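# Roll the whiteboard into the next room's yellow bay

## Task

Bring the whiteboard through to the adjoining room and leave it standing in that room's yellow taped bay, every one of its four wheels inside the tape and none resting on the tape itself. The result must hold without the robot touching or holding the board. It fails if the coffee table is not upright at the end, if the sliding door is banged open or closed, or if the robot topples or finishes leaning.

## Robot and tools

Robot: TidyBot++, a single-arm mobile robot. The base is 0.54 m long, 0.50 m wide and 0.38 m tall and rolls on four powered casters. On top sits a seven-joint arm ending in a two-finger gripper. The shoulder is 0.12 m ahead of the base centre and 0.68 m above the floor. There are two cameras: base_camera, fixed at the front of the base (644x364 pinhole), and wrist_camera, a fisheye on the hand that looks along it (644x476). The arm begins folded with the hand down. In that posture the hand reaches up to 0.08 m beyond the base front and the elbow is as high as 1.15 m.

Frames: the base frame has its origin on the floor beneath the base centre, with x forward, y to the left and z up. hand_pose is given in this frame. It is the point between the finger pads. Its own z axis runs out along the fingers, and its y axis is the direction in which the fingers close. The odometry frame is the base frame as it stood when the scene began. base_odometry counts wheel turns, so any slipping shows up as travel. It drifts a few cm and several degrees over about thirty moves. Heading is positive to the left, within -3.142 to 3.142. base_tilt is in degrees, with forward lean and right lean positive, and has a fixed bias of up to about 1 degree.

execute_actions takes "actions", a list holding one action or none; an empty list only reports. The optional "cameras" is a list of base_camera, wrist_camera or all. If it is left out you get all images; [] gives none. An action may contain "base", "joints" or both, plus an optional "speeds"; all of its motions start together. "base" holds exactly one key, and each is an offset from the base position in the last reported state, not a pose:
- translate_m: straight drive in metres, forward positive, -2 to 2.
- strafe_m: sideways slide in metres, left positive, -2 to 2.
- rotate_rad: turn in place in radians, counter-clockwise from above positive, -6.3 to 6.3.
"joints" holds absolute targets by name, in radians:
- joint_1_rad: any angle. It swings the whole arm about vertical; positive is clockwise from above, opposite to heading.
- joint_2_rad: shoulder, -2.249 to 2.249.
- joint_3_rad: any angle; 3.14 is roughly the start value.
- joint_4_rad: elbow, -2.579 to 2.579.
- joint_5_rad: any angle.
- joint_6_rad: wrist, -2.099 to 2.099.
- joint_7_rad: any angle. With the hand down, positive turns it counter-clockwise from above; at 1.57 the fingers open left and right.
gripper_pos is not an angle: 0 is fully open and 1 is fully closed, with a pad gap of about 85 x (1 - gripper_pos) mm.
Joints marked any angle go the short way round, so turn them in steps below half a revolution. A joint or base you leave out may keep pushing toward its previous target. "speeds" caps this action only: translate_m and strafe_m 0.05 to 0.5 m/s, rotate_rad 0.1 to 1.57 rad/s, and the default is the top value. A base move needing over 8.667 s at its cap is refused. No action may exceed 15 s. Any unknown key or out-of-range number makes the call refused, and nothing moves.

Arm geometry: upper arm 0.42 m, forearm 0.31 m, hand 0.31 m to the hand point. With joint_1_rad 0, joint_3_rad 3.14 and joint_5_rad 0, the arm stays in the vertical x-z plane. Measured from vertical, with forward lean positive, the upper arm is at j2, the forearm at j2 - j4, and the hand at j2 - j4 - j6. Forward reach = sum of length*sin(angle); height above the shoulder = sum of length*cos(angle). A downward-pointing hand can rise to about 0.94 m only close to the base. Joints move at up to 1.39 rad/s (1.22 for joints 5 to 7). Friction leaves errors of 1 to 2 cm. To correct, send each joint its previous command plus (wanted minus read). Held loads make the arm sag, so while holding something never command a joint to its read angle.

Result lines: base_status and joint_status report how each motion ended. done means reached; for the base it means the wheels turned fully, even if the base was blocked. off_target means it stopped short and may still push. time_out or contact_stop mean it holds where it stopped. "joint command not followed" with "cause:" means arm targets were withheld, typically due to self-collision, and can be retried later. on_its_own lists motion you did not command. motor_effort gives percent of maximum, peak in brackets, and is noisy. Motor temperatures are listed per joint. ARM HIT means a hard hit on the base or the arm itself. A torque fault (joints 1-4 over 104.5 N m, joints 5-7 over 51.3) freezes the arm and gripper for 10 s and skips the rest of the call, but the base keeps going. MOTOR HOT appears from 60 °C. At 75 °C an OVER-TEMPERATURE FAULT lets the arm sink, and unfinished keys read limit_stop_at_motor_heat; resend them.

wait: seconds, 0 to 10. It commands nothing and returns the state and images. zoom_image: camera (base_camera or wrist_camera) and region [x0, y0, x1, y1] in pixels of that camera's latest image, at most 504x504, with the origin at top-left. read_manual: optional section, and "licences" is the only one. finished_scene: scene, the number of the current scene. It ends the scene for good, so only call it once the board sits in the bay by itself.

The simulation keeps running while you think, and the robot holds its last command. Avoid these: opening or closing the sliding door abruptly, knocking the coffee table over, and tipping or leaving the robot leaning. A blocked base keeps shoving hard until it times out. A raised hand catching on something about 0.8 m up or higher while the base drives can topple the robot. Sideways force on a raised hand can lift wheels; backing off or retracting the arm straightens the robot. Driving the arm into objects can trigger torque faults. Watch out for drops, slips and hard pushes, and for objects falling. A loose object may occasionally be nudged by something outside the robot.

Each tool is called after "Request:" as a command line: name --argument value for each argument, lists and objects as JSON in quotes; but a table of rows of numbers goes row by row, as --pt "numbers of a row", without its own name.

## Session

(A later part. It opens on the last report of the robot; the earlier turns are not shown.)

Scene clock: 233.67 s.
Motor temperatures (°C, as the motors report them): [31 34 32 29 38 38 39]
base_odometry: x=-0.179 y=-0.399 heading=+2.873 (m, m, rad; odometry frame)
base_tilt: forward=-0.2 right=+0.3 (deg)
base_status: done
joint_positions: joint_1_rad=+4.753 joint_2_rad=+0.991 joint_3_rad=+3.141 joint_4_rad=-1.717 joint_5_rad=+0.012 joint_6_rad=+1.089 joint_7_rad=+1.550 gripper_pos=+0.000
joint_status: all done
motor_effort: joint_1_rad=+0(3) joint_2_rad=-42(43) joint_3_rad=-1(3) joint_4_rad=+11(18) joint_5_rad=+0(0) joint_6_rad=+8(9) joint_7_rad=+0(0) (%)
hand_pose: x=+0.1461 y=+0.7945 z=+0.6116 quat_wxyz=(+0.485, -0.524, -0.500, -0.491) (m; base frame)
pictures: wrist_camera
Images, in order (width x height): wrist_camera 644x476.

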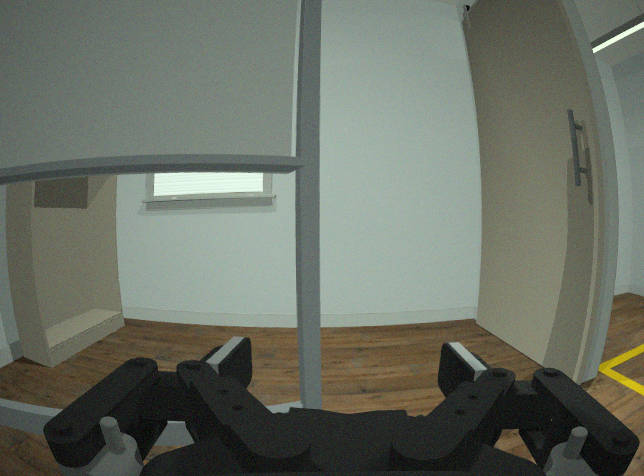

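Request:
execute_actions --actions '[{"base":{"translate_m":-0.04}}]' --cameras '[]'

Request:
execute_actions --actions '[{"base":{"strafe_m":0.18},"speeds":{"strafe_m":0.25}}]' --cameras '["wrist_camera"]'

Scene clock: 242.60 s.
Motor temperatures (°C, as the motors report them): [31 34 32 29 38 38 39]
base_odometry: x=-0.140 y=-0.409 heading=+2.873 (m, m, rad; odometry frame)
base_tilt: forward=-0.2 right=+0.3 (deg)
base_status: done
joint_positions: joint_1_rad=+4.747 joint_2_rad=+0.991 joint_3_rad=+3.139 joint_4_rad=-1.717 joint_5_rad=+0.012 joint_6_rad=+1.089 joint_7_rad=+1.550 gripper_pos=+0.000
joint_status: not commanded
motor_effort: joint_1_rad=-1(4) joint_2_rad=-42(43) joint_3_rad=-2(3) joint_4_rad=+11(11) joint_5_rad=+1(0) joint_6_rad=+8(8) joint_7_rad=+0(1) (%)
hand_pose: x=+0.1406 y=+0.7947 z=+0.6119 quat_wxyz=(+0.487, -0.522, -0.501, -0.489) (m; base frame)
pictures: none
No camera images: the call's "cameras" was empty. Leave "cameras" out to get every camera's image.

Scene clock: 244.20 s.
Motor temperatures (°C, as the motors report them): [31 34 32 29 38 38 39]
base_odometry: x=-0.188 y=-0.583 heading=+2.873 (m, m, rad; odometry frame)
base_tilt: forward=-0.2 right=+0.3 (deg)
base_status: done
joint_positions: joint_1_rad=+4.747 joint_2_rad=+0.991 joint_3_rad=+3.139 joint_4_rad=-1.711 joint_5_rad=+0.012 joint_6_rad=+1.090 joint_7_rad=+1.550 gripper_pos=+0.000
joint_status: not commanded
motor_effort: joint_1_rad=+0(2) joint_2_rad=-42(43) joint_3_rad=-2(2) joint_4_rad=+11(12) joint_5_rad=+1(0) joint_6_rad=+8(9) joint_7_rad=-1(0) (%)
hand_pose: x=+0.1407 y=+0.7963 z=+0.6146 quat_wxyz=(+0.488, -0.521, -0.500, -0.490) (m; base frame)
pictures: wrist_camera
Images, in order (width x height): wrist_camera 644x476.

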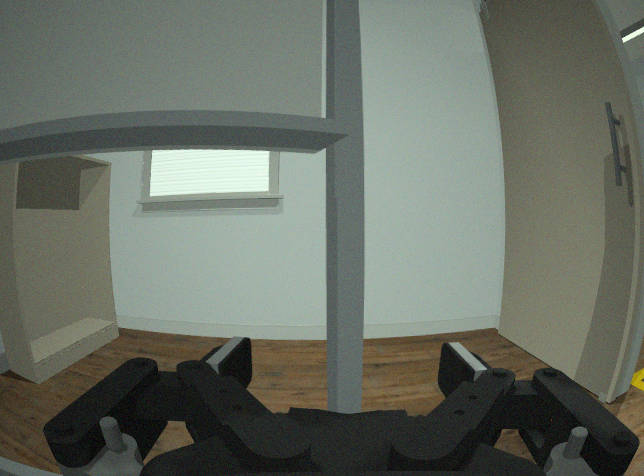

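Request:
execute_actions --actions '[{"base":{"strafe_m":0.2},"speeds":{"strafe_m":0.2}}]' --cameras '["wrist_camera"]'

Request:
execute_actions --actions '[{"joints":{"gripper_pos":1}}]' --cameras '["wrist_camera"]'

Scene clock: 258.03 s.
Motor temperatures (°C, as the motors report them): [31 35 32 29 38 38 39]
base_odometry: x=-0.241 y=-0.776 heading=+2.874 (m, m, rad; odometry frame)
base_tilt: forward=-0.2 right=+0.3 (deg)
base_status: done
joint_positions: joint_1_rad=+4.747 joint_2_rad=+0.991 joint_3_rad=+3.139 joint_4_rad=-1.710 joint_5_rad=+0.012 joint_6_rad=+1.091 joint_7_rad=+1.550 gripper_pos=+0.000
joint_status: not commanded
motor_effort: joint_1_rad=+0(2) joint_2_rad=-42(43) joint_3_rad=-2(2) joint_4_rad=+11(12) joint_5_rad=+1(0) joint_6_rad=+8(8) joint_7_rad=-1(0) (%)
hand_pose: x=+0.1407 y=+0.7968 z=+0.6154 quat_wxyz=(+0.489, -0.520, -0.499, -0.491) (m; base frame)
pictures: wrist_camera
Images, in order (width x height): wrist_camera 644x476.

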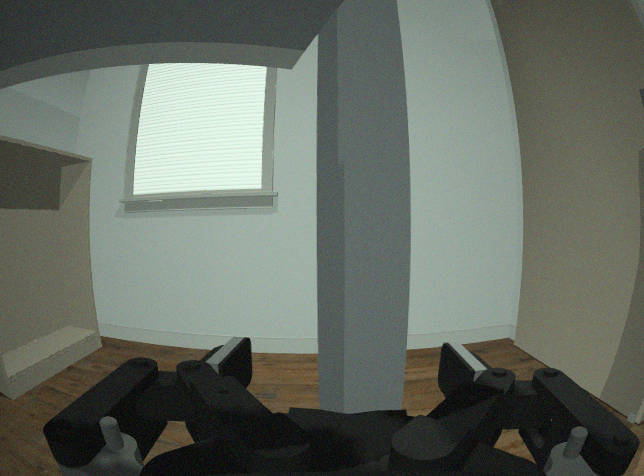

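Scene clock: 259.13 s.
Motor temperatures (°C, as the motors report them): [31 35 32 29 38 38 39]
base_odometry: x=-0.241 y=-0.776 heading=+2.873 (m, m, rad; odometry frame)
base_tilt: forward=-0.2 right=+0.3 (deg)
base_status: not commanded
joint_positions: joint_1_rad=+4.756 joint_2_rad=+0.992 joint_3_rad=+3.142 joint_4_rad=-1.710 joint_5_rad=+0.020 joint_6_rad=+1.092 joint_7_rad=+1.550 gripper_pos=+0.627
joint_status: gripper_pos off_target (ended at +0.627, target +1.000)
motor_effort: joint_1_rad=-3(7) joint_2_rad=-43(43) joint_3_rad=-4(5) joint_4_rad=+12(14) joint_5_rad=-1(5) joint_6_rad=+9(9) joint_7_rad=-1(2) (%)
hand_pose: x=+0.1472 y=+0.7965 z=+0.6154 quat_wxyz=(+0.486, -0.520, -0.500, -0.494) (m; base frame)
pictures: wrist_camera
Images, in order (width x height): wrist_camera 644x476.

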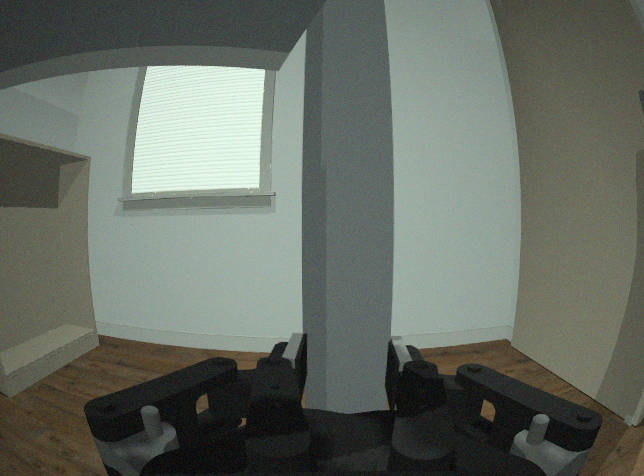

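Request:
execute_actions --actions '[{"base":{"strafe_m":-0.1},"speeds":{"strafe_m":0.08}}]' --cameras '["wrist_camera"]'

Request:
execute_actions --actions '[{"base":{"translate_m":0.65},"speeds":{"translate_m":0.12}}]'

Scene clock: 270.90 s.
Motor temperatures (°C, as the motors report them): [31 35 32 29 38 39 39]
base_odometry: x=-0.214 y=-0.680 heading=+2.873 (m, m, rad; odometry frame)
base_tilt: forward=-0.2 right=+0.3 (deg)
base_status: done
joint_positions: joint_1_rad=+4.761 joint_2_rad=+1.001 joint_3_rad=+3.145 joint_4_rad=-1.694 joint_5_rad=+0.025 joint_6_rad=+1.093 joint_7_rad=+1.550 gripper_pos=+0.647
joint_status: not commanded
motor_effort: joint_1_rad=-3(5) joint_2_rad=-44(47) joint_3_rad=-4(4) joint_4_rad=+11(12) joint_5_rad=+0(2) joint_6_rad=+9(13) joint_7_rad=-1(1) (%)
hand_pose: x=+0.1512 y=+0.8005 z=+0.6152 quat_wxyz=(+0.487, -0.517, -0.499, -0.497) (m; base frame)
pictures: wrist_camera
Images, in order (width x height): wrist_camera 644x476.

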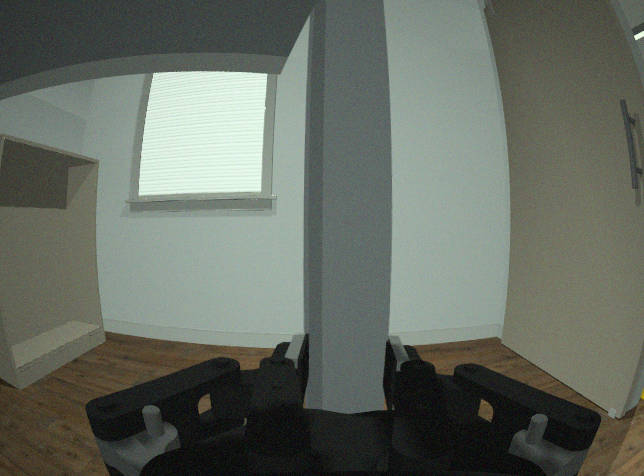

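Scene clock: 277.07 s.
Motor temperatures (°C, as the motors report them): [31 35 32 29 38 39 39]
base_odometry: x=-0.841 y=-0.507 heading=+2.873 (m, m, rad; odometry frame)
base_tilt: forward=-0.2 right=+0.3 (deg)
base_status: done
joint_positions: joint_1_rad=+4.697 joint_2_rad=+1.001 joint_3_rad=+3.108 joint_4_rad=-1.699 joint_5_rad=+0.084 joint_6_rad=+1.097 joint_7_rad=+1.552 gripper_pos=+0.696
joint_status: not commanded
on_its_own: gripper_pos moved +0.049 toward your old target +1.000
motor_effort: joint_1_rad=+9(19) joint_2_rad=-41(45) joint_3_rad=+2(7) joint_4_rad=+11(14) joint_5_rad=-7(11) joint_6_rad=+7(11) joint_7_rad=-1(3) (%)
hand_pose: x=+0.0659 y=+0.7972 z=+0.6149 quat_wxyz=(+0.521, -0.483, -0.532, -0.461) (m; base frame)
pictures: base_camera, wrist_camera
Images, in order (width x height): base_camera 644x364, wrist_camera 644x476.

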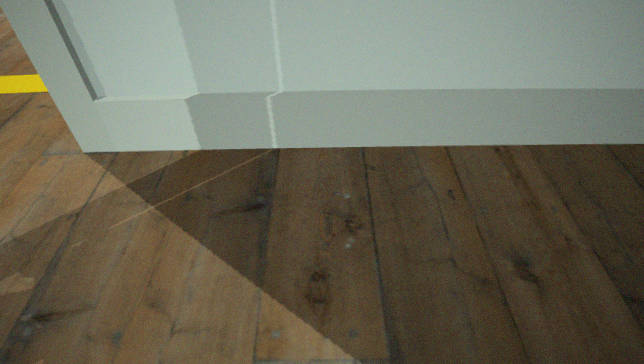

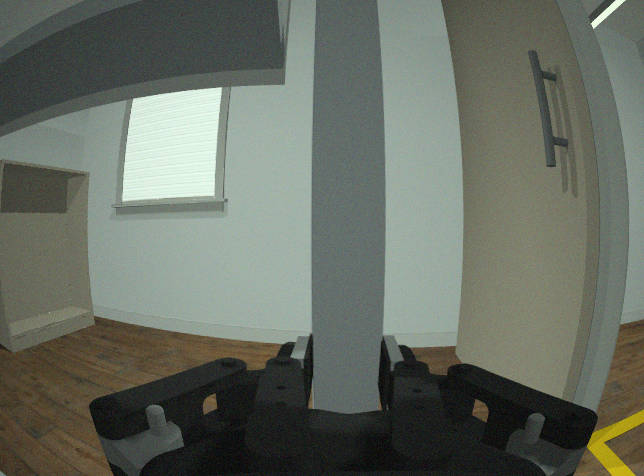

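Request:
execute_actions --actions '[{"base":{"translate_m":0.25},"speeds":{"translate_m":0.1}}]' --cameras '[]'

Request:
execute_actions --actions '[{"joints":{"gripper_pos":0,"joint_1_rad":4.70}}]' --cameras '[]'

Request:
execute_actions --actions '[{"base":{"strafe_m":-0.22}}]' --cameras '[]'

Request:
execute_actions --actions '[{"base":{"translate_m":-1.17},"joints":{"joint_1_rad":4.75,"joint_3_rad":3.14,"joint_5_rad":0.02}}]' --cameras '["wrist_camera"]'

Scene clock: 292.87 s.
Motor temperatures (°C, as the motors report them): [31 35 32 29 38 39 39]
base_odometry: x=-1.082 y=-0.441 heading=+2.873 (m, m, rad; odometry frame)
base_tilt: forward=-0.2 right=+0.3 (deg)
base_status: done
joint_positions: joint_1_rad=+4.693 joint_2_rad=+1.002 joint_3_rad=+3.104 joint_4_rad=-1.700 joint_5_rad=+0.084 joint_6_rad=+1.097 joint_7_rad=+1.556 gripper_pos=+0.700
joint_status: not commanded
motor_effort: joint_1_rad=+10(21) joint_2_rad=-40(45) joint_3_rad=+2(7) joint_4_rad=+11(13) joint_5_rad=-6(10) joint_6_rad=+8(11) joint_7_rad=-1(3) (%)
hand_pose: x=+0.0605 y=+0.7968 z=+0.6149 quat_wxyz=(+0.522, -0.481, -0.534, -0.460) (m; base frame)
pictures: none
No camera images: the call's "cameras" was empty. Leave "cameras" out to get every camera's image.

Scene clock: 293.97 s.
Motor temperatures (°C, as the motors report them): [31 35 32 29 38 39 39]
base_odometry: x=-1.082 y=-0.441 heading=+2.873 (m, m, rad; odometry frame)
base_tilt: forward=-0.2 right=+0.3 (deg)
base_status: not commanded
joint_positions: joint_1_rad=+4.696 joint_2_rad=+1.002 joint_3_rad=+3.133 joint_4_rad=-1.699 joint_5_rad=+0.051 joint_6_rad=+1.098 joint_7_rad=+1.556 gripper_pos=+0.000
joint_status: all done
motor_effort: joint_1_rad=+0(11) joint_2_rad=-42(45) joint_3_rad=-2(2) joint_4_rad=+11(12) joint_5_rad=+0(6) joint_6_rad=+8(9) joint_7_rad=-1(1) (%)
hand_pose: x=+0.0862 y=+0.7987 z=+0.6143 quat_wxyz=(+0.508, -0.491, -0.524, -0.475) (m; base frame)
pictures: none
No camera images: the call's "cameras" was empty. Leave "cameras" out to get every camera's image.

Scene clock: 295.67 s.
Motor temperatures (°C, as the motors report them): [31 35 32 29 38 39 39]
base_odometry: x=-1.024 y=-0.229 heading=+2.873 (m, m, rad; odometry frame)
base_tilt: forward=-0.2 right=+0.3 (deg)
base_status: done
joint_positions: joint_1_rad=+4.696 joint_2_rad=+1.002 joint_3_rad=+3.133 joint_4_rad=-1.700 joint_5_rad=+0.051 joint_6_rad=+1.098 joint_7_rad=+1.556 gripper_pos=+0.000
joint_status: not commanded
motor_effort: joint_1_rad=+0(1) joint_2_rad=-42(44) joint_3_rad=-2(2) joint_4_rad=+11(12) joint_5_rad=+0(0) joint_6_rad=+8(9) joint_7_rad=+0(1) (%)
hand_pose: x=+0.0863 y=+0.7986 z=+0.6141 quat_wxyz=(+0.508, -0.491, -0.524, -0.475) (m; base frame)
pictures: none
No camera images: the call's "cameras" was empty. Leave "cameras" out to get every camera's image.

Scene clock: 299.37 s.
Motor temperatures (°C, as the motors report them): [31 36 32 29 38 39 39]
base_odometry: x=+0.105 y=-0.539 heading=+2.874 (m, m, rad; odometry frame)
base_tilt: forward=-0.2 right=+0.3 (deg)
base_status: done
joint_positions: joint_1_rad=+4.748 joint_2_rad=+1.002 joint_3_rad=+3.142 joint_4_rad=-1.700 joint_5_rad=+0.035 joint_6_rad=+1.098 joint_7_rad=+1.556 gripper_pos=+0.000
joint_status: all done
motor_effort: joint_1_rad=+0(6) joint_2_rad=-42(43) joint_3_rad=-2(5) joint_4_rad=+11(11) joint_5_rad=+0(2) joint_6_rad=+8(9) joint_7_rad=-1(1) (%)
hand_pose: x=+0.1364 y=+0.7993 z=+0.6140 quat_wxyz=(+0.491, -0.509, -0.507, -0.493) (m; base frame)
pictures: wrist_camera
Images, in order (width x height): wrist_camera 644x476.

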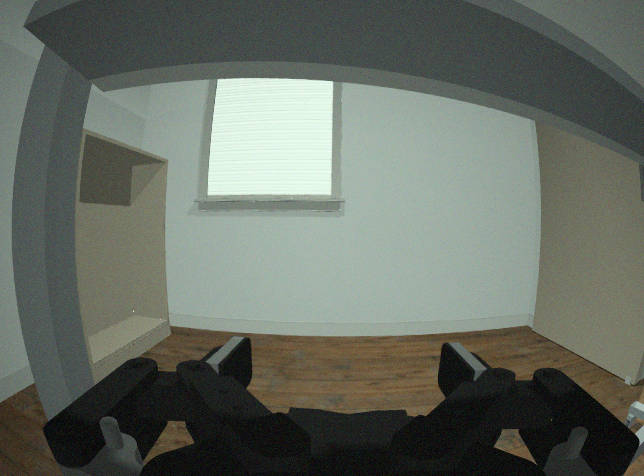

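Request:
execute_actions --actions '[{"base":{"strafe_m":-0.2}}]' --cameras '[]'

Request:
execute_actions --actions '[{"base":{"translate_m":-0.18}}]' --cameras '["wrist_camera"]'

Scene clock: 308.80 s.
Motor temperatures (°C, as the motors report them): [31 36 32 29 38 39 39]
base_odometry: x=+0.158 y=-0.345 heading=+2.874 (m, m, rad; odometry frame)
base_tilt: forward=-0.2 right=+0.3 (deg)
base_status: done
joint_positions: joint_1_rad=+4.748 joint_2_rad=+1.002 joint_3_rad=+3.142 joint_4_rad=-1.700 joint_5_rad=+0.035 joint_6_rad=+1.098 joint_7_rad=+1.556 gripper_pos=+0.000
joint_status: not commanded
motor_effort: joint_1_rad=+0(1) joint_2_rad=-42(46) joint_3_rad=-2(2) joint_4_rad=+11(12) joint_5_rad=+0(0) joint_6_rad=+9(9) joint_7_rad=+0(1) (%)
hand_pose: x=+0.1364 y=+0.7992 z=+0.6139 quat_wxyz=(+0.490, -0.509, -0.507, -0.493) (m; base frame)
pictures: none
No camera images: the call's "cameras" was empty. Leave "cameras" out to get every camera's image.

Scene clock: 310.47 s.
Motor temperatures (°C, as the motors report them): [31 36 32 29 38 39 39]
base_odometry: x=+0.332 y=-0.393 heading=+2.874 (m, m, rad; odometry frame)
base_tilt: forward=-0.2 right=+0.3 (deg)
base_status: done
joint_positions: joint_1_rad=+4.742 joint_2_rad=+1.002 joint_3_rad=+3.140 joint_4_rad=-1.700 joint_5_rad=+0.035 joint_6_rad=+1.098 joint_7_rad=+1.556 gripper_pos=+0.000
joint_status: not commanded
motor_effort: joint_1_rad=-1(4) joint_2_rad=-42(44) joint_3_rad=-2(3) joint_4_rad=+10(11) joint_5_rad=+0(0) joint_6_rad=+9(9) joint_7_rad=-1(1) (%)
hand_pose: x=+0.1308 y=+0.7993 z=+0.6139 quat_wxyz=(+0.493, -0.508, -0.508, -0.491) (m; base frame)
pictures: wrist_camera
Images, in order (width x height): wrist_camera 644x476.

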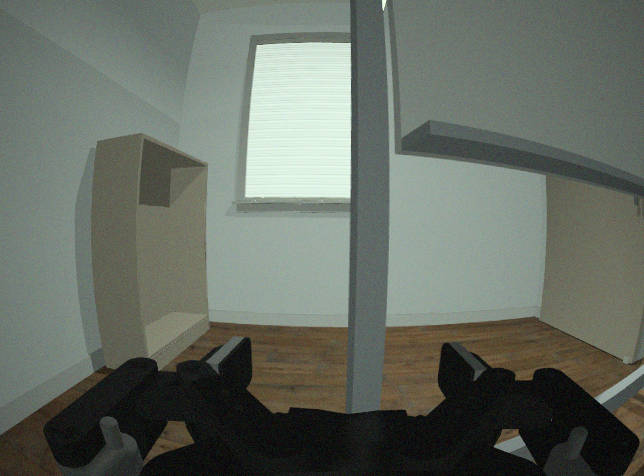

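Request:
execute_actions --actions '[{"base":{"strafe_m":0.2},"joints":{"joint_1_rad":4.72},"speeds":{"strafe_m":0.2}}]' --cameras '["wrist_camera"]'

Request:
execute_actions --actions '[{"joints":{"gripper_pos":0.62}}]' --cameras '["wrist_camera"]'

Scene clock: 321.73 s.
Motor temperatures (°C, as the motors report them): [31 36 32 29 38 39 39]
base_odometry: x=+0.279 y=-0.586 heading=+2.874 (m, m, rad; odometry frame)
base_tilt: forward=-0.2 right=+0.3 (deg)
base_status: done
joint_positions: joint_1_rad=+4.724 joint_2_rad=+1.000 joint_3_rad=+3.140 joint_4_rad=-1.708 joint_5_rad=+0.034 joint_6_rad=+1.101 joint_7_rad=+1.556 gripper_pos=+0.000
joint_status: all done
motor_effort: joint_1_rad=+0(3) joint_2_rad=-42(44) joint_3_rad=-2(2) joint_4_rad=+11(21) joint_5_rad=+0(2) joint_6_rad=+8(9) joint_7_rad=-1(1) (%)
hand_pose: x=+0.1165 y=+0.7971 z=+0.6125 quat_wxyz=(+0.496, -0.505, -0.513, -0.485) (m; base frame)
pictures: wrist_camera
Images, in order (width x height): wrist_camera 644x476.

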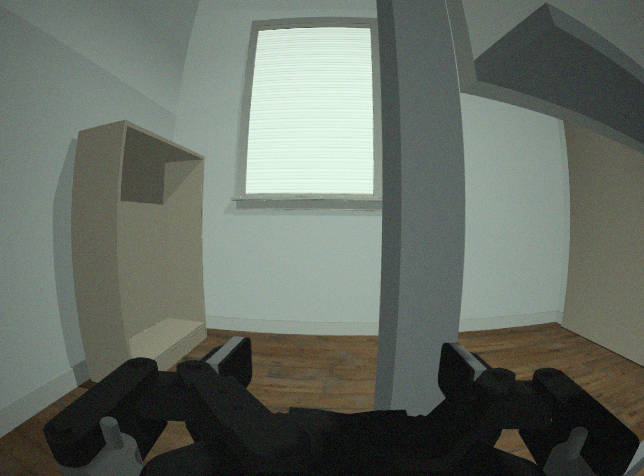

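Scene clock: 322.63 s.
Motor temperatures (°C, as the motors report them): [31 36 32 29 38 39 39]
base_odometry: x=+0.279 y=-0.586 heading=+2.874 (m, m, rad; odometry frame)
base_tilt: forward=-0.2 right=+0.3 (deg)
base_status: not commanded
joint_positions: joint_1_rad=+4.740 joint_2_rad=+1.000 joint_3_rad=+3.147 joint_4_rad=-1.710 joint_5_rad=+0.019 joint_6_rad=+1.102 joint_7_rad=+1.556 gripper_pos=+0.620
joint_status: all done
motor_effort: joint_1_rad=-6(6) joint_2_rad=-42(43) joint_3_rad=-4(5) joint_4_rad=+13(15) joint_5_rad=+4(4) joint_6_rad=+8(8) joint_7_rad=+0(1) (%)
hand_pose: x=+0.1371 y=+0.7966 z=+0.6125 quat_wxyz=(+0.488, -0.513, -0.505, -0.494) (m; base frame)
pictures: wrist_camera
Images, in order (width x height): wrist_camera 644x476.

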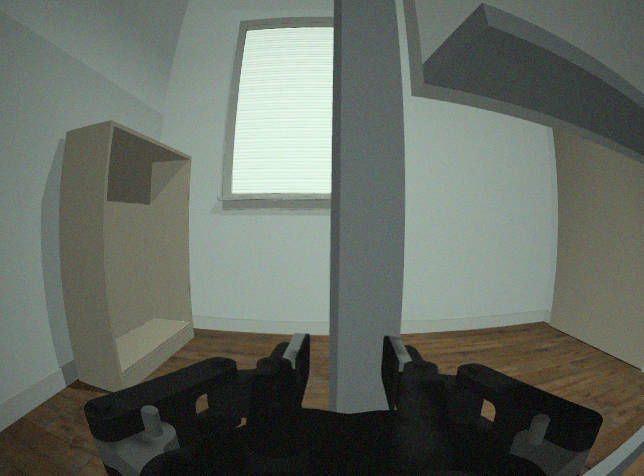

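Request:
execute_actions --actions '[{"base":{"strafe_m":0.24},"joints":{"joint_1_rad":4.76,"gripper_pos":0.55},"speeds":{"strafe_m":0.08}}]' --cameras '["wrist_camera"]'

Request:
execute_actions --actions '[{"joints":{"gripper_pos":1}}]' --cameras '["wrist_camera"]'

Scene clock: 334.17 s.
Motor temperatures (°C, as the motors report them): [31 36 32 29 38 39 39]
base_odometry: x=+0.215 y=-0.818 heading=+2.874 (m, m, rad; odometry frame)
base_tilt: forward=-0.2 right=+0.3 (deg)
base_status: done
joint_positions: joint_1_rad=+4.753 joint_2_rad=+0.998 joint_3_rad=+3.140 joint_4_rad=-1.712 joint_5_rad=+0.019 joint_6_rad=+1.105 joint_7_rad=+1.556 gripper_pos=+0.550
joint_status: all done
motor_effort: joint_1_rad=+0(6) joint_2_rad=-42(44) joint_3_rad=-2(4) joint_4_rad=+11(17) joint_5_rad=+1(3) joint_6_rad=+8(10) joint_7_rad=+0(1) (%)
hand_pose: x=+0.1439 y=+0.7957 z=+0.6136 quat_wxyz=(+0.488, -0.516, -0.501, -0.495) (m; base frame)
pictures: wrist_camera
Images, in order (width x height): wrist_camera 644x476.

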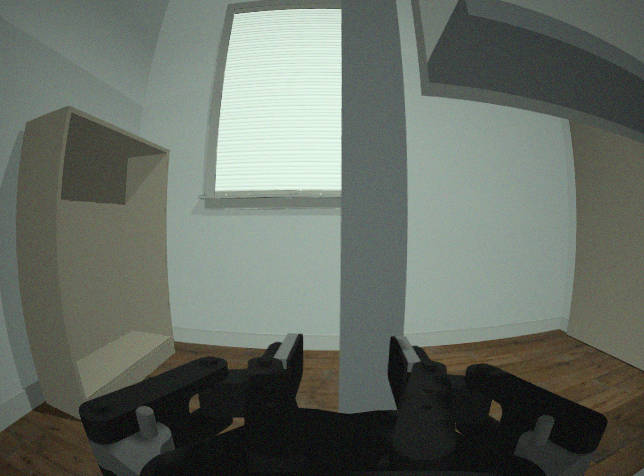

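Scene clock: 334.97 s.
Motor temperatures (°C, as the motors report them): [31 36 32 29 38 39 39]
base_odometry: x=+0.215 y=-0.818 heading=+2.874 (m, m, rad; odometry frame)
base_tilt: forward=-0.2 right=+0.3 (deg)
base_status: not commanded
joint_positions: joint_1_rad=+4.760 joint_2_rad=+0.998 joint_3_rad=+3.141 joint_4_rad=-1.712 joint_5_rad=+0.019 joint_6_rad=+1.105 joint_7_rad=+1.556 gripper_pos=+0.999
joint_status: all done
motor_effort: joint_1_rad=-1(4) joint_2_rad=-42(43) joint_3_rad=-2(4) joint_4_rad=+11(15) joint_5_rad=+1(3) joint_6_rad=+8(10) joint_7_rad=+0(1) (%)
hand_pose: x=+0.1498 y=+0.7956 z=+0.6136 quat_wxyz=(+0.486, -0.518, -0.499, -0.497) (m; base frame)
pictures: wrist_camera
Images, in order (width x height): wrist_camera 644x476.

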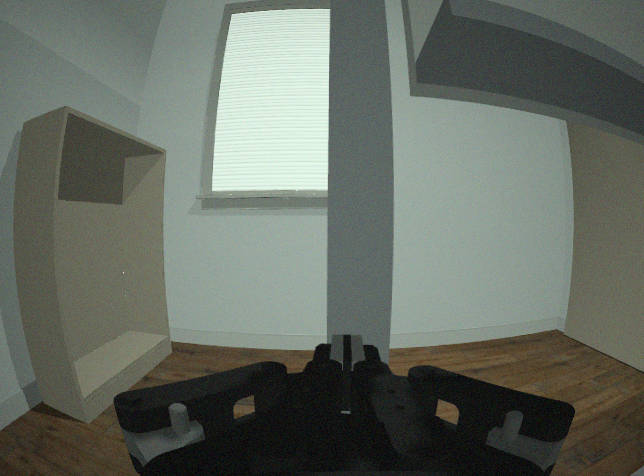

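Request:
execute_actions --actions '[{"joints":{"gripper_pos":0}}]' --cameras '[]'

Request:
execute_actions --actions '[{"base":{"strafe_m":0.075},"joints":{"joint_1_rad":4.745},"speeds":{"strafe_m":0.1}}]' --cameras '["wrist_camera"]'

Request:
execute_actions --actions '[{"joints":{"gripper_pos":1}}]' --cameras '["wrist_camera"]'

Scene clock: 350.43 s.
Motor temperatures (°C, as the motors report them): [31 36 31 29 38 39 39]
base_odometry: x=+0.215 y=-0.818 heading=+2.874 (m, m, rad; odometry frame)
base_tilt: forward=-0.2 right=+0.3 (deg)
base_status: not commanded
joint_positions: joint_1_rad=+4.763 joint_2_rad=+0.998 joint_3_rad=+3.141 joint_4_rad=-1.707 joint_5_rad=+0.019 joint_6_rad=+1.105 joint_7_rad=+1.556 gripper_pos=+0.000
joint_status: all done
motor_effort: joint_1_rad=+0(3) joint_2_rad=-42(42) joint_3_rad=-2(3) joint_4_rad=+11(14) joint_5_rad=+0(2) joint_6_rad=+8(9) joint_7_rad=-1(0) (%)
hand_pose: x=+0.1521 y=+0.7971 z=+0.6160 quat_wxyz=(+0.486, -0.517, -0.497, -0.499) (m; base frame)
pictures: none
No camera images: the call's "cameras" was empty. Leave "cameras" out to get every camera's image.

Scene clock: 351.73 s.
Motor temperatures (°C, as the motors report them): [31 36 31 29 38 39 39]
base_odometry: x=+0.196 y=-0.890 heading=+2.875 (m, m, rad; odometry frame)
base_tilt: forward=-0.2 right=+0.3 (deg)
base_status: done
joint_positions: joint_1_rad=+4.755 joint_2_rad=+0.998 joint_3_rad=+3.141 joint_4_rad=-1.708 joint_5_rad=+0.019 joint_6_rad=+1.105 joint_7_rad=+1.556 gripper_pos=+0.000
joint_status: all done
motor_effort: joint_1_rad=-1(2) joint_2_rad=-42(45) joint_3_rad=-2(2) joint_4_rad=+12(17) joint_5_rad=+1(1) joint_6_rad=+8(9) joint_7_rad=-1(0) (%)
hand_pose: x=+0.1459 y=+0.7970 z=+0.6155 quat_wxyz=(+0.488, -0.516, -0.499, -0.497) (m; base frame)
pictures: wrist_camera
Images, in order (width x height): wrist_camera 644x476.

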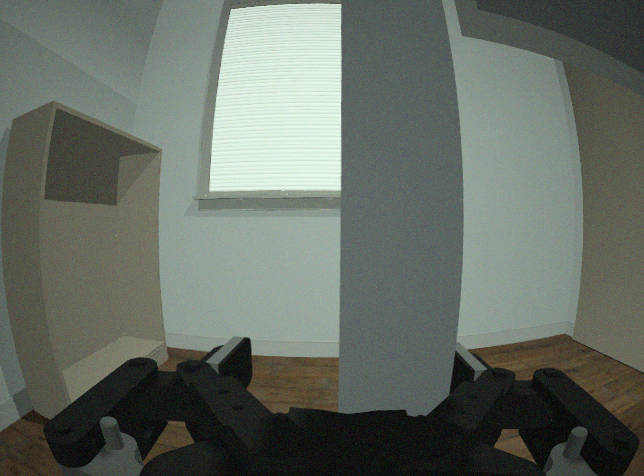

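Scene clock: 352.83 s.
Motor temperatures (°C, as the motors report them): [31 36 31 29 38 39 39]
base_odometry: x=+0.196 y=-0.890 heading=+2.875 (m, m, rad; odometry frame)
base_tilt: forward=-0.2 right=+0.3 (deg)
base_status: not commanded
joint_positions: joint_1_rad=+4.765 joint_2_rad=+0.998 joint_3_rad=+3.152 joint_4_rad=-1.708 joint_5_rad=+0.021 joint_6_rad=+1.105 joint_7_rad=+1.580 gripper_pos=+0.557
joint_status: gripper_pos off_target (ended at +0.557, target +1.000)
motor_effort: joint_1_rad=-4(7) joint_2_rad=-42(43) joint_3_rad=-3(8) joint_4_rad=+13(14) joint_5_rad=+1(5) joint_6_rad=+8(9) joint_7_rad=-1(15) (%)
hand_pose: x=+0.1588 y=+0.7965 z=+0.6153 quat_wxyz=(+0.476, -0.511, -0.504, -0.509) (m; base frame)
pictures: wrist_camera
Images, in order (width x height): wrist_camera 644x476.

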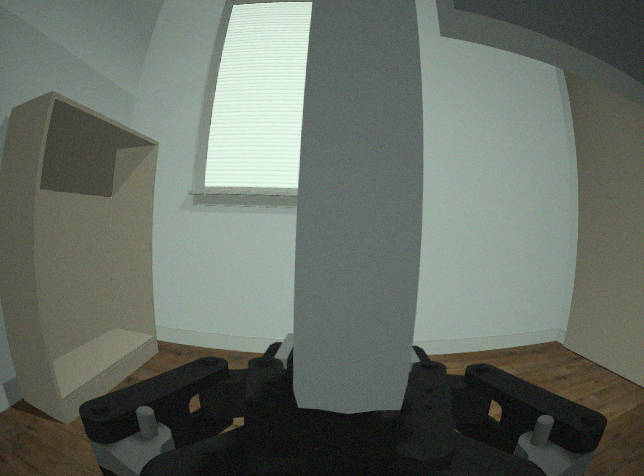

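Request:
execute_actions --actions '[{"joints":{"gripper_pos":0.3}}]'

Request:
execute_actions --actions '[{"base":{"strafe_m":-0.04}}]'

Scene clock: 379.03 s.
Motor temperatures (°C, as the motors report them): [31 37 31 29 38 39 39]
base_odometry: x=+0.196 y=-0.890 heading=+2.875 (m, m, rad; odometry frame)
base_tilt: forward=-0.2 right=+0.3 (deg)
base_status: not commanded
joint_positions: joint_1_rad=+4.759 joint_2_rad=+0.998 joint_3_rad=+3.149 joint_4_rad=-1.707 joint_5_rad=+0.021 joint_6_rad=+1.105 joint_7_rad=+1.580 gripper_pos=+0.300
joint_status: all done
motor_effort: joint_1_rad=-1(3) joint_2_rad=-42(42) joint_3_rad=-2(3) joint_4_rad=+11(12) joint_5_rad=+1(2) joint_6_rad=+9(9) joint_7_rad=+0(0) (%)
hand_pose: x=+0.1524 y=+0.7970 z=+0.6157 quat_wxyz=(+0.479, -0.509, -0.505, -0.506) (m; base frame)
pictures: base_camera, wrist_camera
Images, in order (width x height): base_camera 644x364, wrist_camera 644x476.

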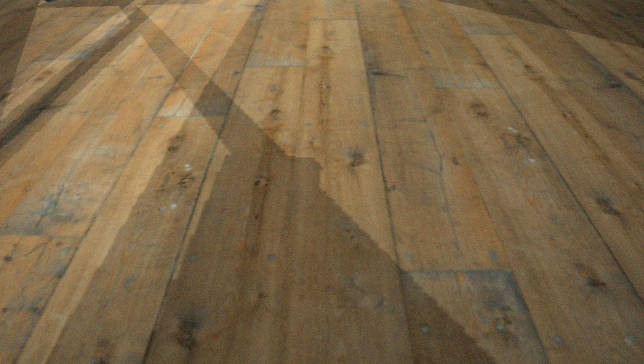

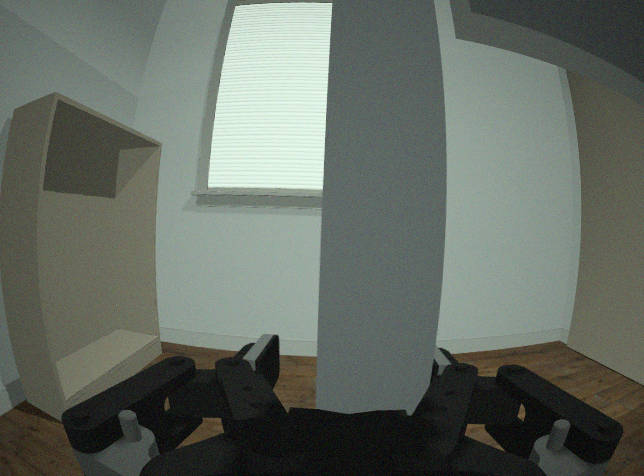

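Scene clock: 379.97 s.
Motor temperatures (°C, as the motors report them): [31 37 31 29 38 39 39]
base_odometry: x=+0.206 y=-0.851 heading=+2.874 (m, m, rad; odometry frame)
base_tilt: forward=-0.2 right=+0.3 (deg)
base_status: done
joint_positions: joint_1_rad=+4.756 joint_2_rad=+0.998 joint_3_rad=+3.149 joint_4_rad=-1.706 joint_5_rad=+0.021 joint_6_rad=+1.105 joint_7_rad=+1.580 gripper_pos=+0.300
joint_status: not commanded
motor_effort: joint_1_rad=-1(2) joint_2_rad=-42(45) joint_3_rad=-2(2) joint_4_rad=+11(12) joint_5_rad=+0(1) joint_6_rad=+8(8) joint_7_rad=-1(0) (%)
hand_pose: x=+0.1500 y=+0.7973 z=+0.6159 quat_wxyz=(+0.480, -0.508, -0.506, -0.506) (m; base frame)
pictures: base_camera, wrist_camera
Images, in order (width x height): base_camera 644x364, wrist_camera 644x476.

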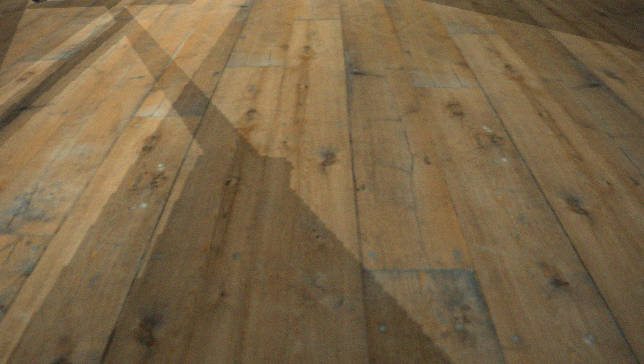

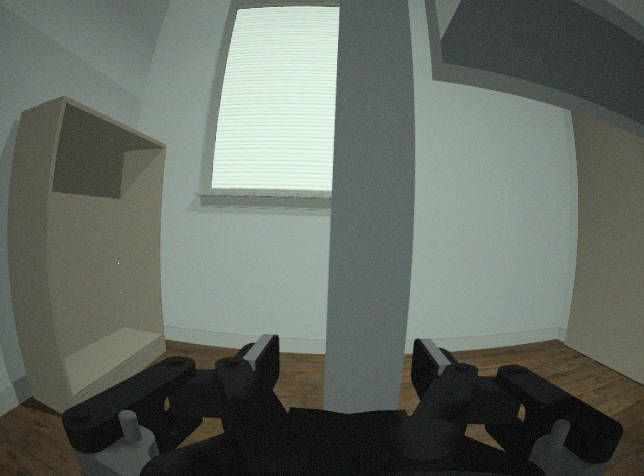

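Request:
execute_actions --actions '[{"base":{"translate_m":0.012}}]' --cameras '[]'

Request:
execute_actions --actions '[{"joints":{"gripper_pos":1}}]' --cameras '["wrist_camera"]'

Request:
execute_actions --actions '[{"base":{"translate_m":0.6},"speeds":{"translate_m":0.12}}]'

Scene clock: 389.33 s.
Motor temperatures (°C, as the motors report them): [31 37 31 29 38 39 39]
base_odometry: x=+0.195 y=-0.848 heading=+2.874 (m, m, rad; odometry frame)
base_tilt: forward=-0.2 right=+0.3 (deg)
base_status: done
joint_positions: joint_1_rad=+4.751 joint_2_rad=+0.998 joint_3_rad=+3.148 joint_4_rad=-1.706 joint_5_rad=+0.021 joint_6_rad=+1.105 joint_7_rad=+1.580 gripper_pos=+0.300
joint_status: not commanded
motor_effort: joint_1_rad=-1(3) joint_2_rad=-42(43) joint_3_rad=-1(3) joint_4_rad=+10(11) joint_5_rad=+0(0) joint_6_rad=+9(9) joint_7_rad=+0(1) (%)
hand_pose: x=+0.1459 y=+0.7974 z=+0.6159 quat_wxyz=(+0.481, -0.507, -0.507, -0.504) (m; base frame)
pictures: none
No camera images: the call's "cameras" was empty. Leave "cameras" out to get every camera's image.

Scene clock: 390.27 s.
Motor temperatures (°C, as the motors report them): [31 37 31 29 38 39 39]
base_odometry: x=+0.195 y=-0.848 heading=+2.874 (m, m, rad; odometry frame)
base_tilt: forward=-0.2 right=+0.3 (deg)
base_status: not commanded
joint_positions: joint_1_rad=+4.751 joint_2_rad=+0.998 joint_3_rad=+3.148 joint_4_rad=-1.706 joint_5_rad=+0.020 joint_6_rad=+1.105 joint_7_rad=+1.580 gripper_pos=+0.687
joint_status: gripper_pos off_target (ended at +0.687, target +1.000)
motor_effort: joint_1_rad=-2(2) joint_2_rad=-42(43) joint_3_rad=-1(2) joint_4_rad=+12(13) joint_5_rad=+3(3) joint_6_rad=+9(9) joint_7_rad=+2(2) (%)
hand_pose: x=+0.1462 y=+0.7974 z=+0.6159 quat_wxyz=(+0.481, -0.508, -0.507, -0.504) (m; base frame)
pictures: wrist_camera
Images, in order (width x height): wrist_camera 644x476.

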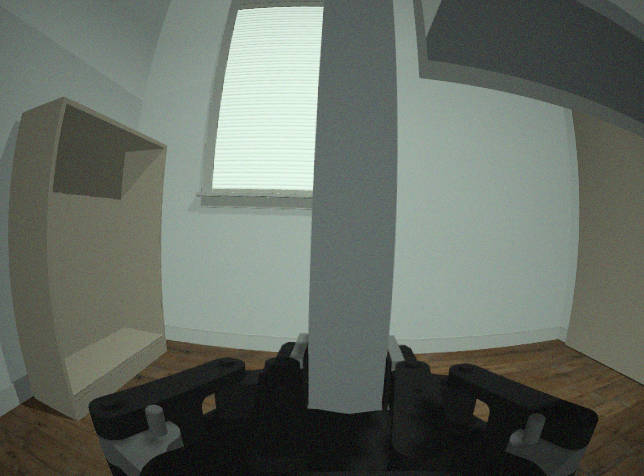

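Scene clock: 395.90 s.
Motor temperatures (°C, as the motors report them): [31 37 31 29 38 39 39]
base_odometry: x=-0.384 y=-0.690 heading=+2.874 (m, m, rad; odometry frame)
base_tilt: forward=-0.2 right=+0.3 (deg)
base_status: done
joint_positions: joint_1_rad=+4.676 joint_2_rad=+0.999 joint_3_rad=+3.103 joint_4_rad=-1.709 joint_5_rad=+0.090 joint_6_rad=+1.107 joint_7_rad=+1.580 gripper_pos=+0.687
joint_status: not commanded
motor_effort: joint_1_rad=+11(19) joint_2_rad=-44(46) joint_3_rad=+3(6) joint_4_rad=+12(15) joint_5_rad=-10(13) joint_6_rad=+11(11) joint_7_rad=+0(6) (%)
hand_pose: x=+0.0449 y=+0.7929 z=+0.6160 quat_wxyz=(+0.522, -0.467, -0.545, -0.461) (m; base frame)
pictures: base_camera, wrist_camera
Images, in order (width x height): base_camera 644x364, wrist_camera 644x476.

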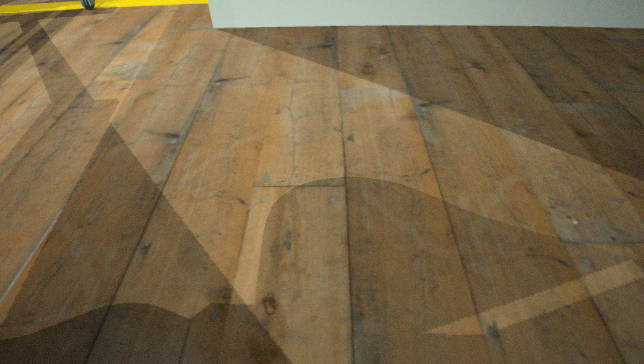

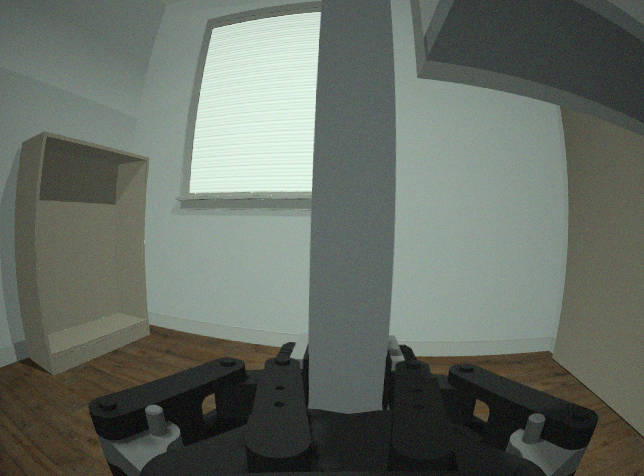

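Request:
execute_actions --actions '[{"base":{"translate_m":0.3},"speeds":{"translate_m":0.12}}]'

Scene clock: 412.07 s.
Motor temperatures (°C, as the motors report them): [31 37 31 29 38 39 39]
base_odometry: x=-0.674 y=-0.611 heading=+2.874 (m, m, rad; odometry frame)
base_tilt: forward=-0.2 right=+0.3 (deg)
base_status: done
joint_positions: joint_1_rad=+4.666 joint_2_rad=+0.999 joint_3_rad=+3.094 joint_4_rad=-1.709 joint_5_rad=+0.111 joint_6_rad=+1.107 joint_7_rad=+1.580 gripper_pos=+0.687
joint_status: not commanded
motor_effort: joint_1_rad=+13(22) joint_2_rad=-43(45) joint_3_rad=+4(8) joint_4_rad=+12(14) joint_5_rad=-12(16) joint_6_rad=+10(11) joint_7_rad=+0(5) (%)
hand_pose: x=+0.0270 y=+0.7907 z=+0.6159 quat_wxyz=(+0.530, -0.457, -0.552, -0.453) (m; base frame)
pictures: base_camera, wrist_camera
Images, in order (width x height): base_camera 644x364, wrist_camera 644x476.

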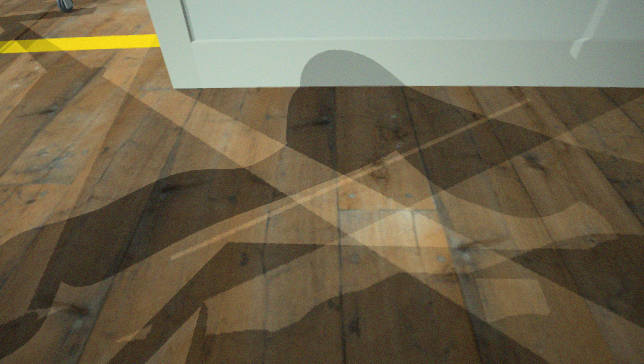

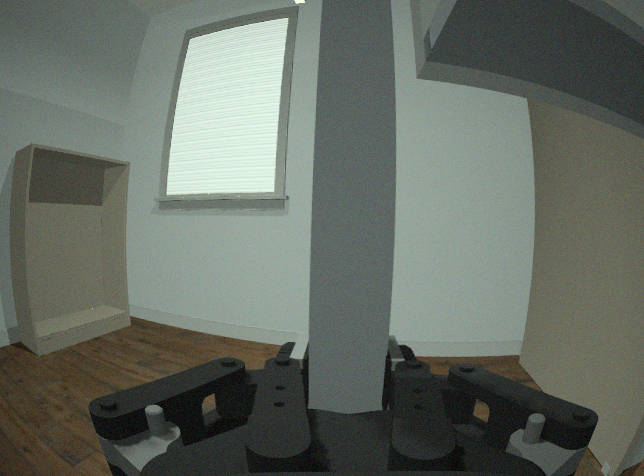

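Request:
execute_actions --actions '[{"joints":{"gripper_pos":0.0}}]' --cameras '[]'

Request:
execute_actions --actions '[{"base":{"strafe_m":-0.12}}]' --cameras '[]'

Request:
execute_actions --actions '[{"base":{"translate_m":-0.9},"joints":{"joint_1_rad":6.28,"joint_2_rad":0.2,"joint_3_rad":3.14,"joint_4_rad":-2.2,"joint_5_rad":0,"joint_6_rad":0.9}}]' --cameras '[]'

Request:
execute_actions --actions '[{"base":{"strafe_m":0.9}}]'

Scene clock: 431.43 s.
Motor temperatures (°C, as the motors report them): [31 37 31 29 38 39 39]
base_odometry: x=-0.674 y=-0.611 heading=+2.874 (m, m, rad; odometry frame)
base_tilt: forward=-0.2 right=+0.3 (deg)
base_status: not commanded
joint_positions: joint_1_rad=+4.685 joint_2_rad=+0.999 joint_3_rad=+3.104 joint_4_rad=-1.709 joint_5_rad=+0.078 joint_6_rad=+1.107 joint_7_rad=+1.580 gripper_pos=+0.000
joint_status: all done
motor_effort: joint_1_rad=+9(13) joint_2_rad=-43(44) joint_3_rad=+2(5) joint_4_rad=+10(11) joint_5_rad=-5(12) joint_6_rad=+10(10) joint_7_rad=-1(1) (%)
hand_pose: x=+0.0558 y=+0.7940 z=+0.6156 quat_wxyz=(+0.519, -0.474, -0.539, -0.465) (m; base frame)
pictures: none
No camera images: the call's "cameras" was empty. Leave "cameras" out to get every camera's image.

Scene clock: 432.77 s.
Motor temperatures (°C, as the motors report them): [31 37 31 29 38 39 39]
base_odometry: x=-0.642 y=-0.495 heading=+2.874 (m, m, rad; odometry frame)
base_tilt: forward=-0.2 right=+0.3 (deg)
base_status: done
joint_positions: joint_1_rad=+4.747 joint_2_rad=+0.999 joint_3_rad=+3.137 joint_4_rad=-1.705 joint_5_rad=+0.038 joint_6_rad=+1.107 joint_7_rad=+1.580 gripper_pos=+0.000
joint_status: not commanded
motor_effort: joint_1_rad=+0(9) joint_2_rad=-42(44) joint_3_rad=-2(2) joint_4_rad=+11(12) joint_5_rad=+0(4) joint_6_rad=+9(9) joint_7_rad=-1(1) (%)
hand_pose: x=+0.1326 y=+0.7980 z=+0.6162 quat_wxyz=(+0.488, -0.501, -0.513, -0.498) (m; base frame)
pictures: none
No camera images: the call's "cameras" was empty. Leave "cameras" out to get every camera's image.

Scene clock: 435.93 s.
Motor temperatures (°C, as the motors report them): [31 37 31 29 38 39 39]
base_odometry: x=+0.226 y=-0.732 heading=+2.874 (m, m, rad; odometry frame)
base_tilt: forward=-0.2 right=+0.3 (deg)
base_status: done
joint_positions: joint_1_rad=+6.272 joint_2_rad=+0.207 joint_3_rad=+3.144 joint_4_rad=-2.187 joint_5_rad=+0.019 joint_6_rad=+0.941 joint_7_rad=+1.580 gripper_pos=+0.000
joint_status: all done
motor_effort: joint_1_rad=+0(4) joint_2_rad=-24(44) joint_3_rad=-1(3) joint_4_rad=+14(15) joint_5_rad=+1(2) joint_6_rad=+8(9) joint_7_rad=-1(0) (%)
hand_pose: x=+0.7283 y=+0.0117 z=+0.8995 quat_wxyz=(+0.001, -0.664, -0.016, -0.747) (m; base frame)
pictures: none
No camera images: the call's "cameras" was empty. Leave "cameras" out to get every camera's image.

Scene clock: 439.10 s.
Motor temperatures (°C, as the motors report them): [31 37 31 29 38 39 39]
base_odometry: x=-0.011 y=-1.600 heading=+2.874 (m, m, rad; odometry frame)
base_tilt: forward=-0.2 right=+0.3 (deg)
base_status: done
joint_positions: joint_1_rad=+6.275 joint_2_rad=+0.207 joint_3_rad=+3.142 joint_4_rad=-2.187 joint_5_rad=+0.018 joint_6_rad=+0.940 joint_7_rad=+1.580 gripper_pos=+0.000
joint_status: not commanded
motor_effort: joint_1_rad=+0(2) joint_2_rad=-23(25) joint_3_rad=-1(3) joint_4_rad=+14(14) joint_5_rad=+0(0) joint_6_rad=+9(9) joint_7_rad=+0(0) (%)
hand_pose: x=+0.7283 y=+0.0105 z=+0.8993 quat_wxyz=(+0.000, -0.665, -0.015, -0.747) (m; base frame)
pictures: base_camera, wrist_camera
Images, in order (width x height): base_camera 644x364, wrist_camera 644x476.

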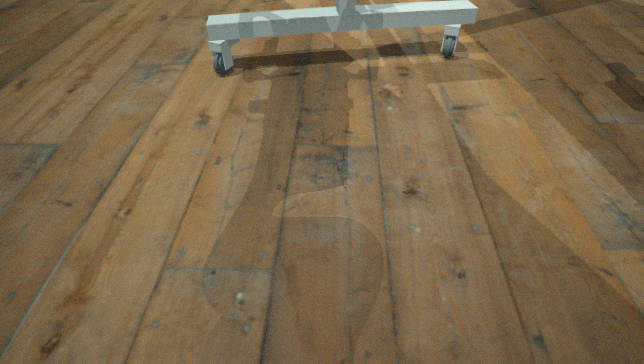

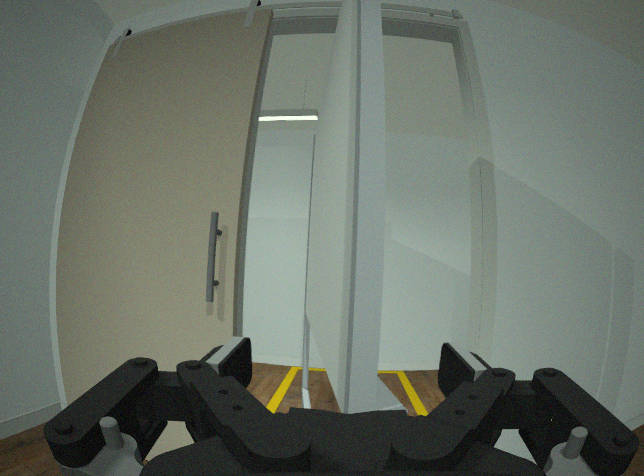

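Request:
execute_actions --actions '[{"base":{"translate_m":-0.1},"joints":{"joint_1_rad":6.28,"joint_2_rad":0.9,"joint_4_rad":-1.85,"joint_6_rad":1.18,"gripper_pos":0.1}}]'

Scene clock: 454.20 s.
Motor temperatures (°C, as the motors report them): [31 37 31 29 38 39 39]
base_odometry: x=+0.085 y=-1.627 heading=+2.874 (m, m, rad; odometry frame)
base_tilt: forward=-0.2 right=+0.3 (deg)
base_status: done
joint_positions: joint_1_rad=+6.275 joint_2_rad=+0.893 joint_3_rad=+3.142 joint_4_rad=-1.867 joint_5_rad=+0.018 joint_6_rad=+1.139 joint_7_rad=+1.580 gripper_pos=+0.100
joint_status: all done
motor_effort: joint_1_rad=+0(0) joint_2_rad=-39(40) joint_3_rad=-1(2) joint_4_rad=+10(14) joint_5_rad=+0(0) joint_6_rad=+8(9) joint_7_rad=-1(0) (%)
hand_pose: x=+0.8746 y=+0.0123 z=+0.6385 quat_wxyz=(+0.003, -0.724, -0.015, -0.689) (m; base frame)
pictures: base_camera, wrist_camera
Images, in order (width x height): base_camera 644x364, wrist_camera 644x476.

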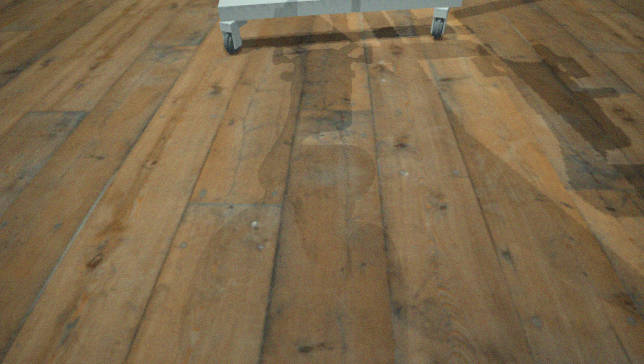

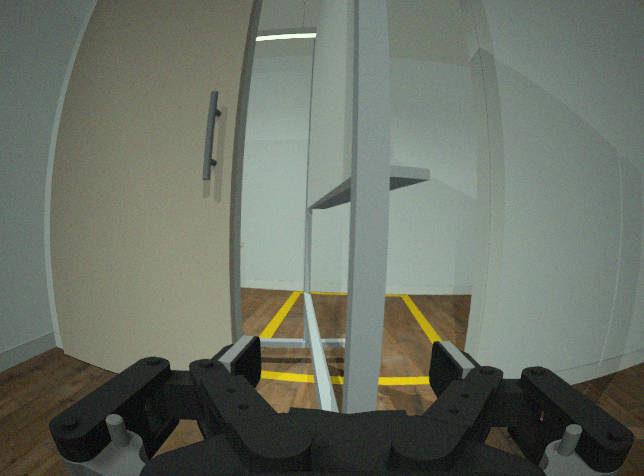

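Request:
execute_actions --actions '[{"base":{"strafe_m":-0.025}}]' --cameras '[]'

Request:
execute_actions --actions '[{"base":{"translate_m":0.14},"speeds":{"translate_m":0.15}}]' --cameras '["wrist_camera"]'

Scene clock: 462.47 s.
Motor temperatures (°C, as the motors report them): [31 37 31 29 38 39 39]
base_odometry: x=+0.092 y=-1.603 heading=+2.874 (m, m, rad; odometry frame)
base_tilt: forward=-0.2 right=+0.4 (deg)
base_status: done
joint_positions: joint_1_rad=+6.285 joint_2_rad=+0.893 joint_3_rad=+3.142 joint_4_rad=-1.866 joint_5_rad=+0.018 joint_6_rad=+1.139 joint_7_rad=+1.580 gripper_pos=+0.100
joint_status: not commanded
motor_effort: joint_1_rad=+0(3) joint_2_rad=-39(40) joint_3_rad=-1(3) joint_4_rad=+10(11) joint_5_rad=+0(1) joint_6_rad=+8(9) joint_7_rad=+0(0) (%)
hand_pose: x=+0.8749 y=+0.0051 z=+0.6389 quat_wxyz=(-0.001, -0.724, -0.011, -0.690) (m; base frame)
pictures: none
No camera images: the call's "cameras" was empty. Leave "cameras" out to get every camera's image.

Scene clock: 464.07 s.
Motor temperatures (°C, as the motors report them): [31 37 31 29 38 39 39]
base_odometry: x=-0.043 y=-1.566 heading=+2.874 (m, m, rad; odometry frame)
base_tilt: forward=-0.2 right=+0.3 (deg)
base_status: done
joint_positions: joint_1_rad=+6.285 joint_2_rad=+0.893 joint_3_rad=+3.142 joint_4_rad=-1.861 joint_5_rad=+0.018 joint_6_rad=+1.141 joint_7_rad=+1.580 gripper_pos=+0.100
joint_status: not commanded
motor_effort: joint_1_rad=-1(1) joint_2_rad=-38(41) joint_3_rad=-1(2) joint_4_rad=+10(11) joint_5_rad=+0(0) joint_6_rad=+8(9) joint_7_rad=+0(1) (%)
hand_pose: x=+0.8765 y=+0.0051 z=+0.6415 quat_wxyz=(-0.001, -0.722, -0.011, -0.692) (m; base frame)
pictures: wrist_camera
Images, in order (width x height): wrist_camera 644x476.

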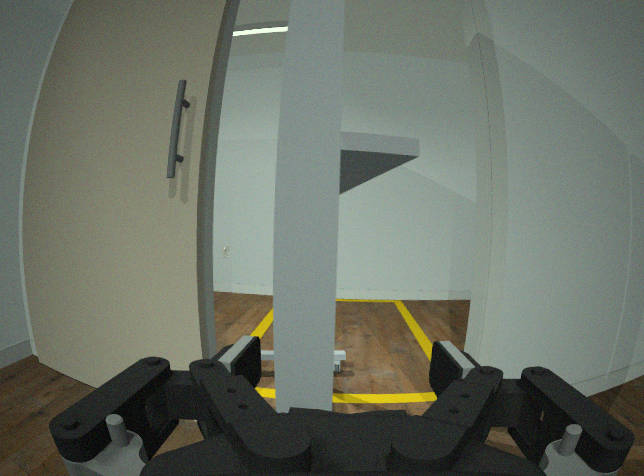

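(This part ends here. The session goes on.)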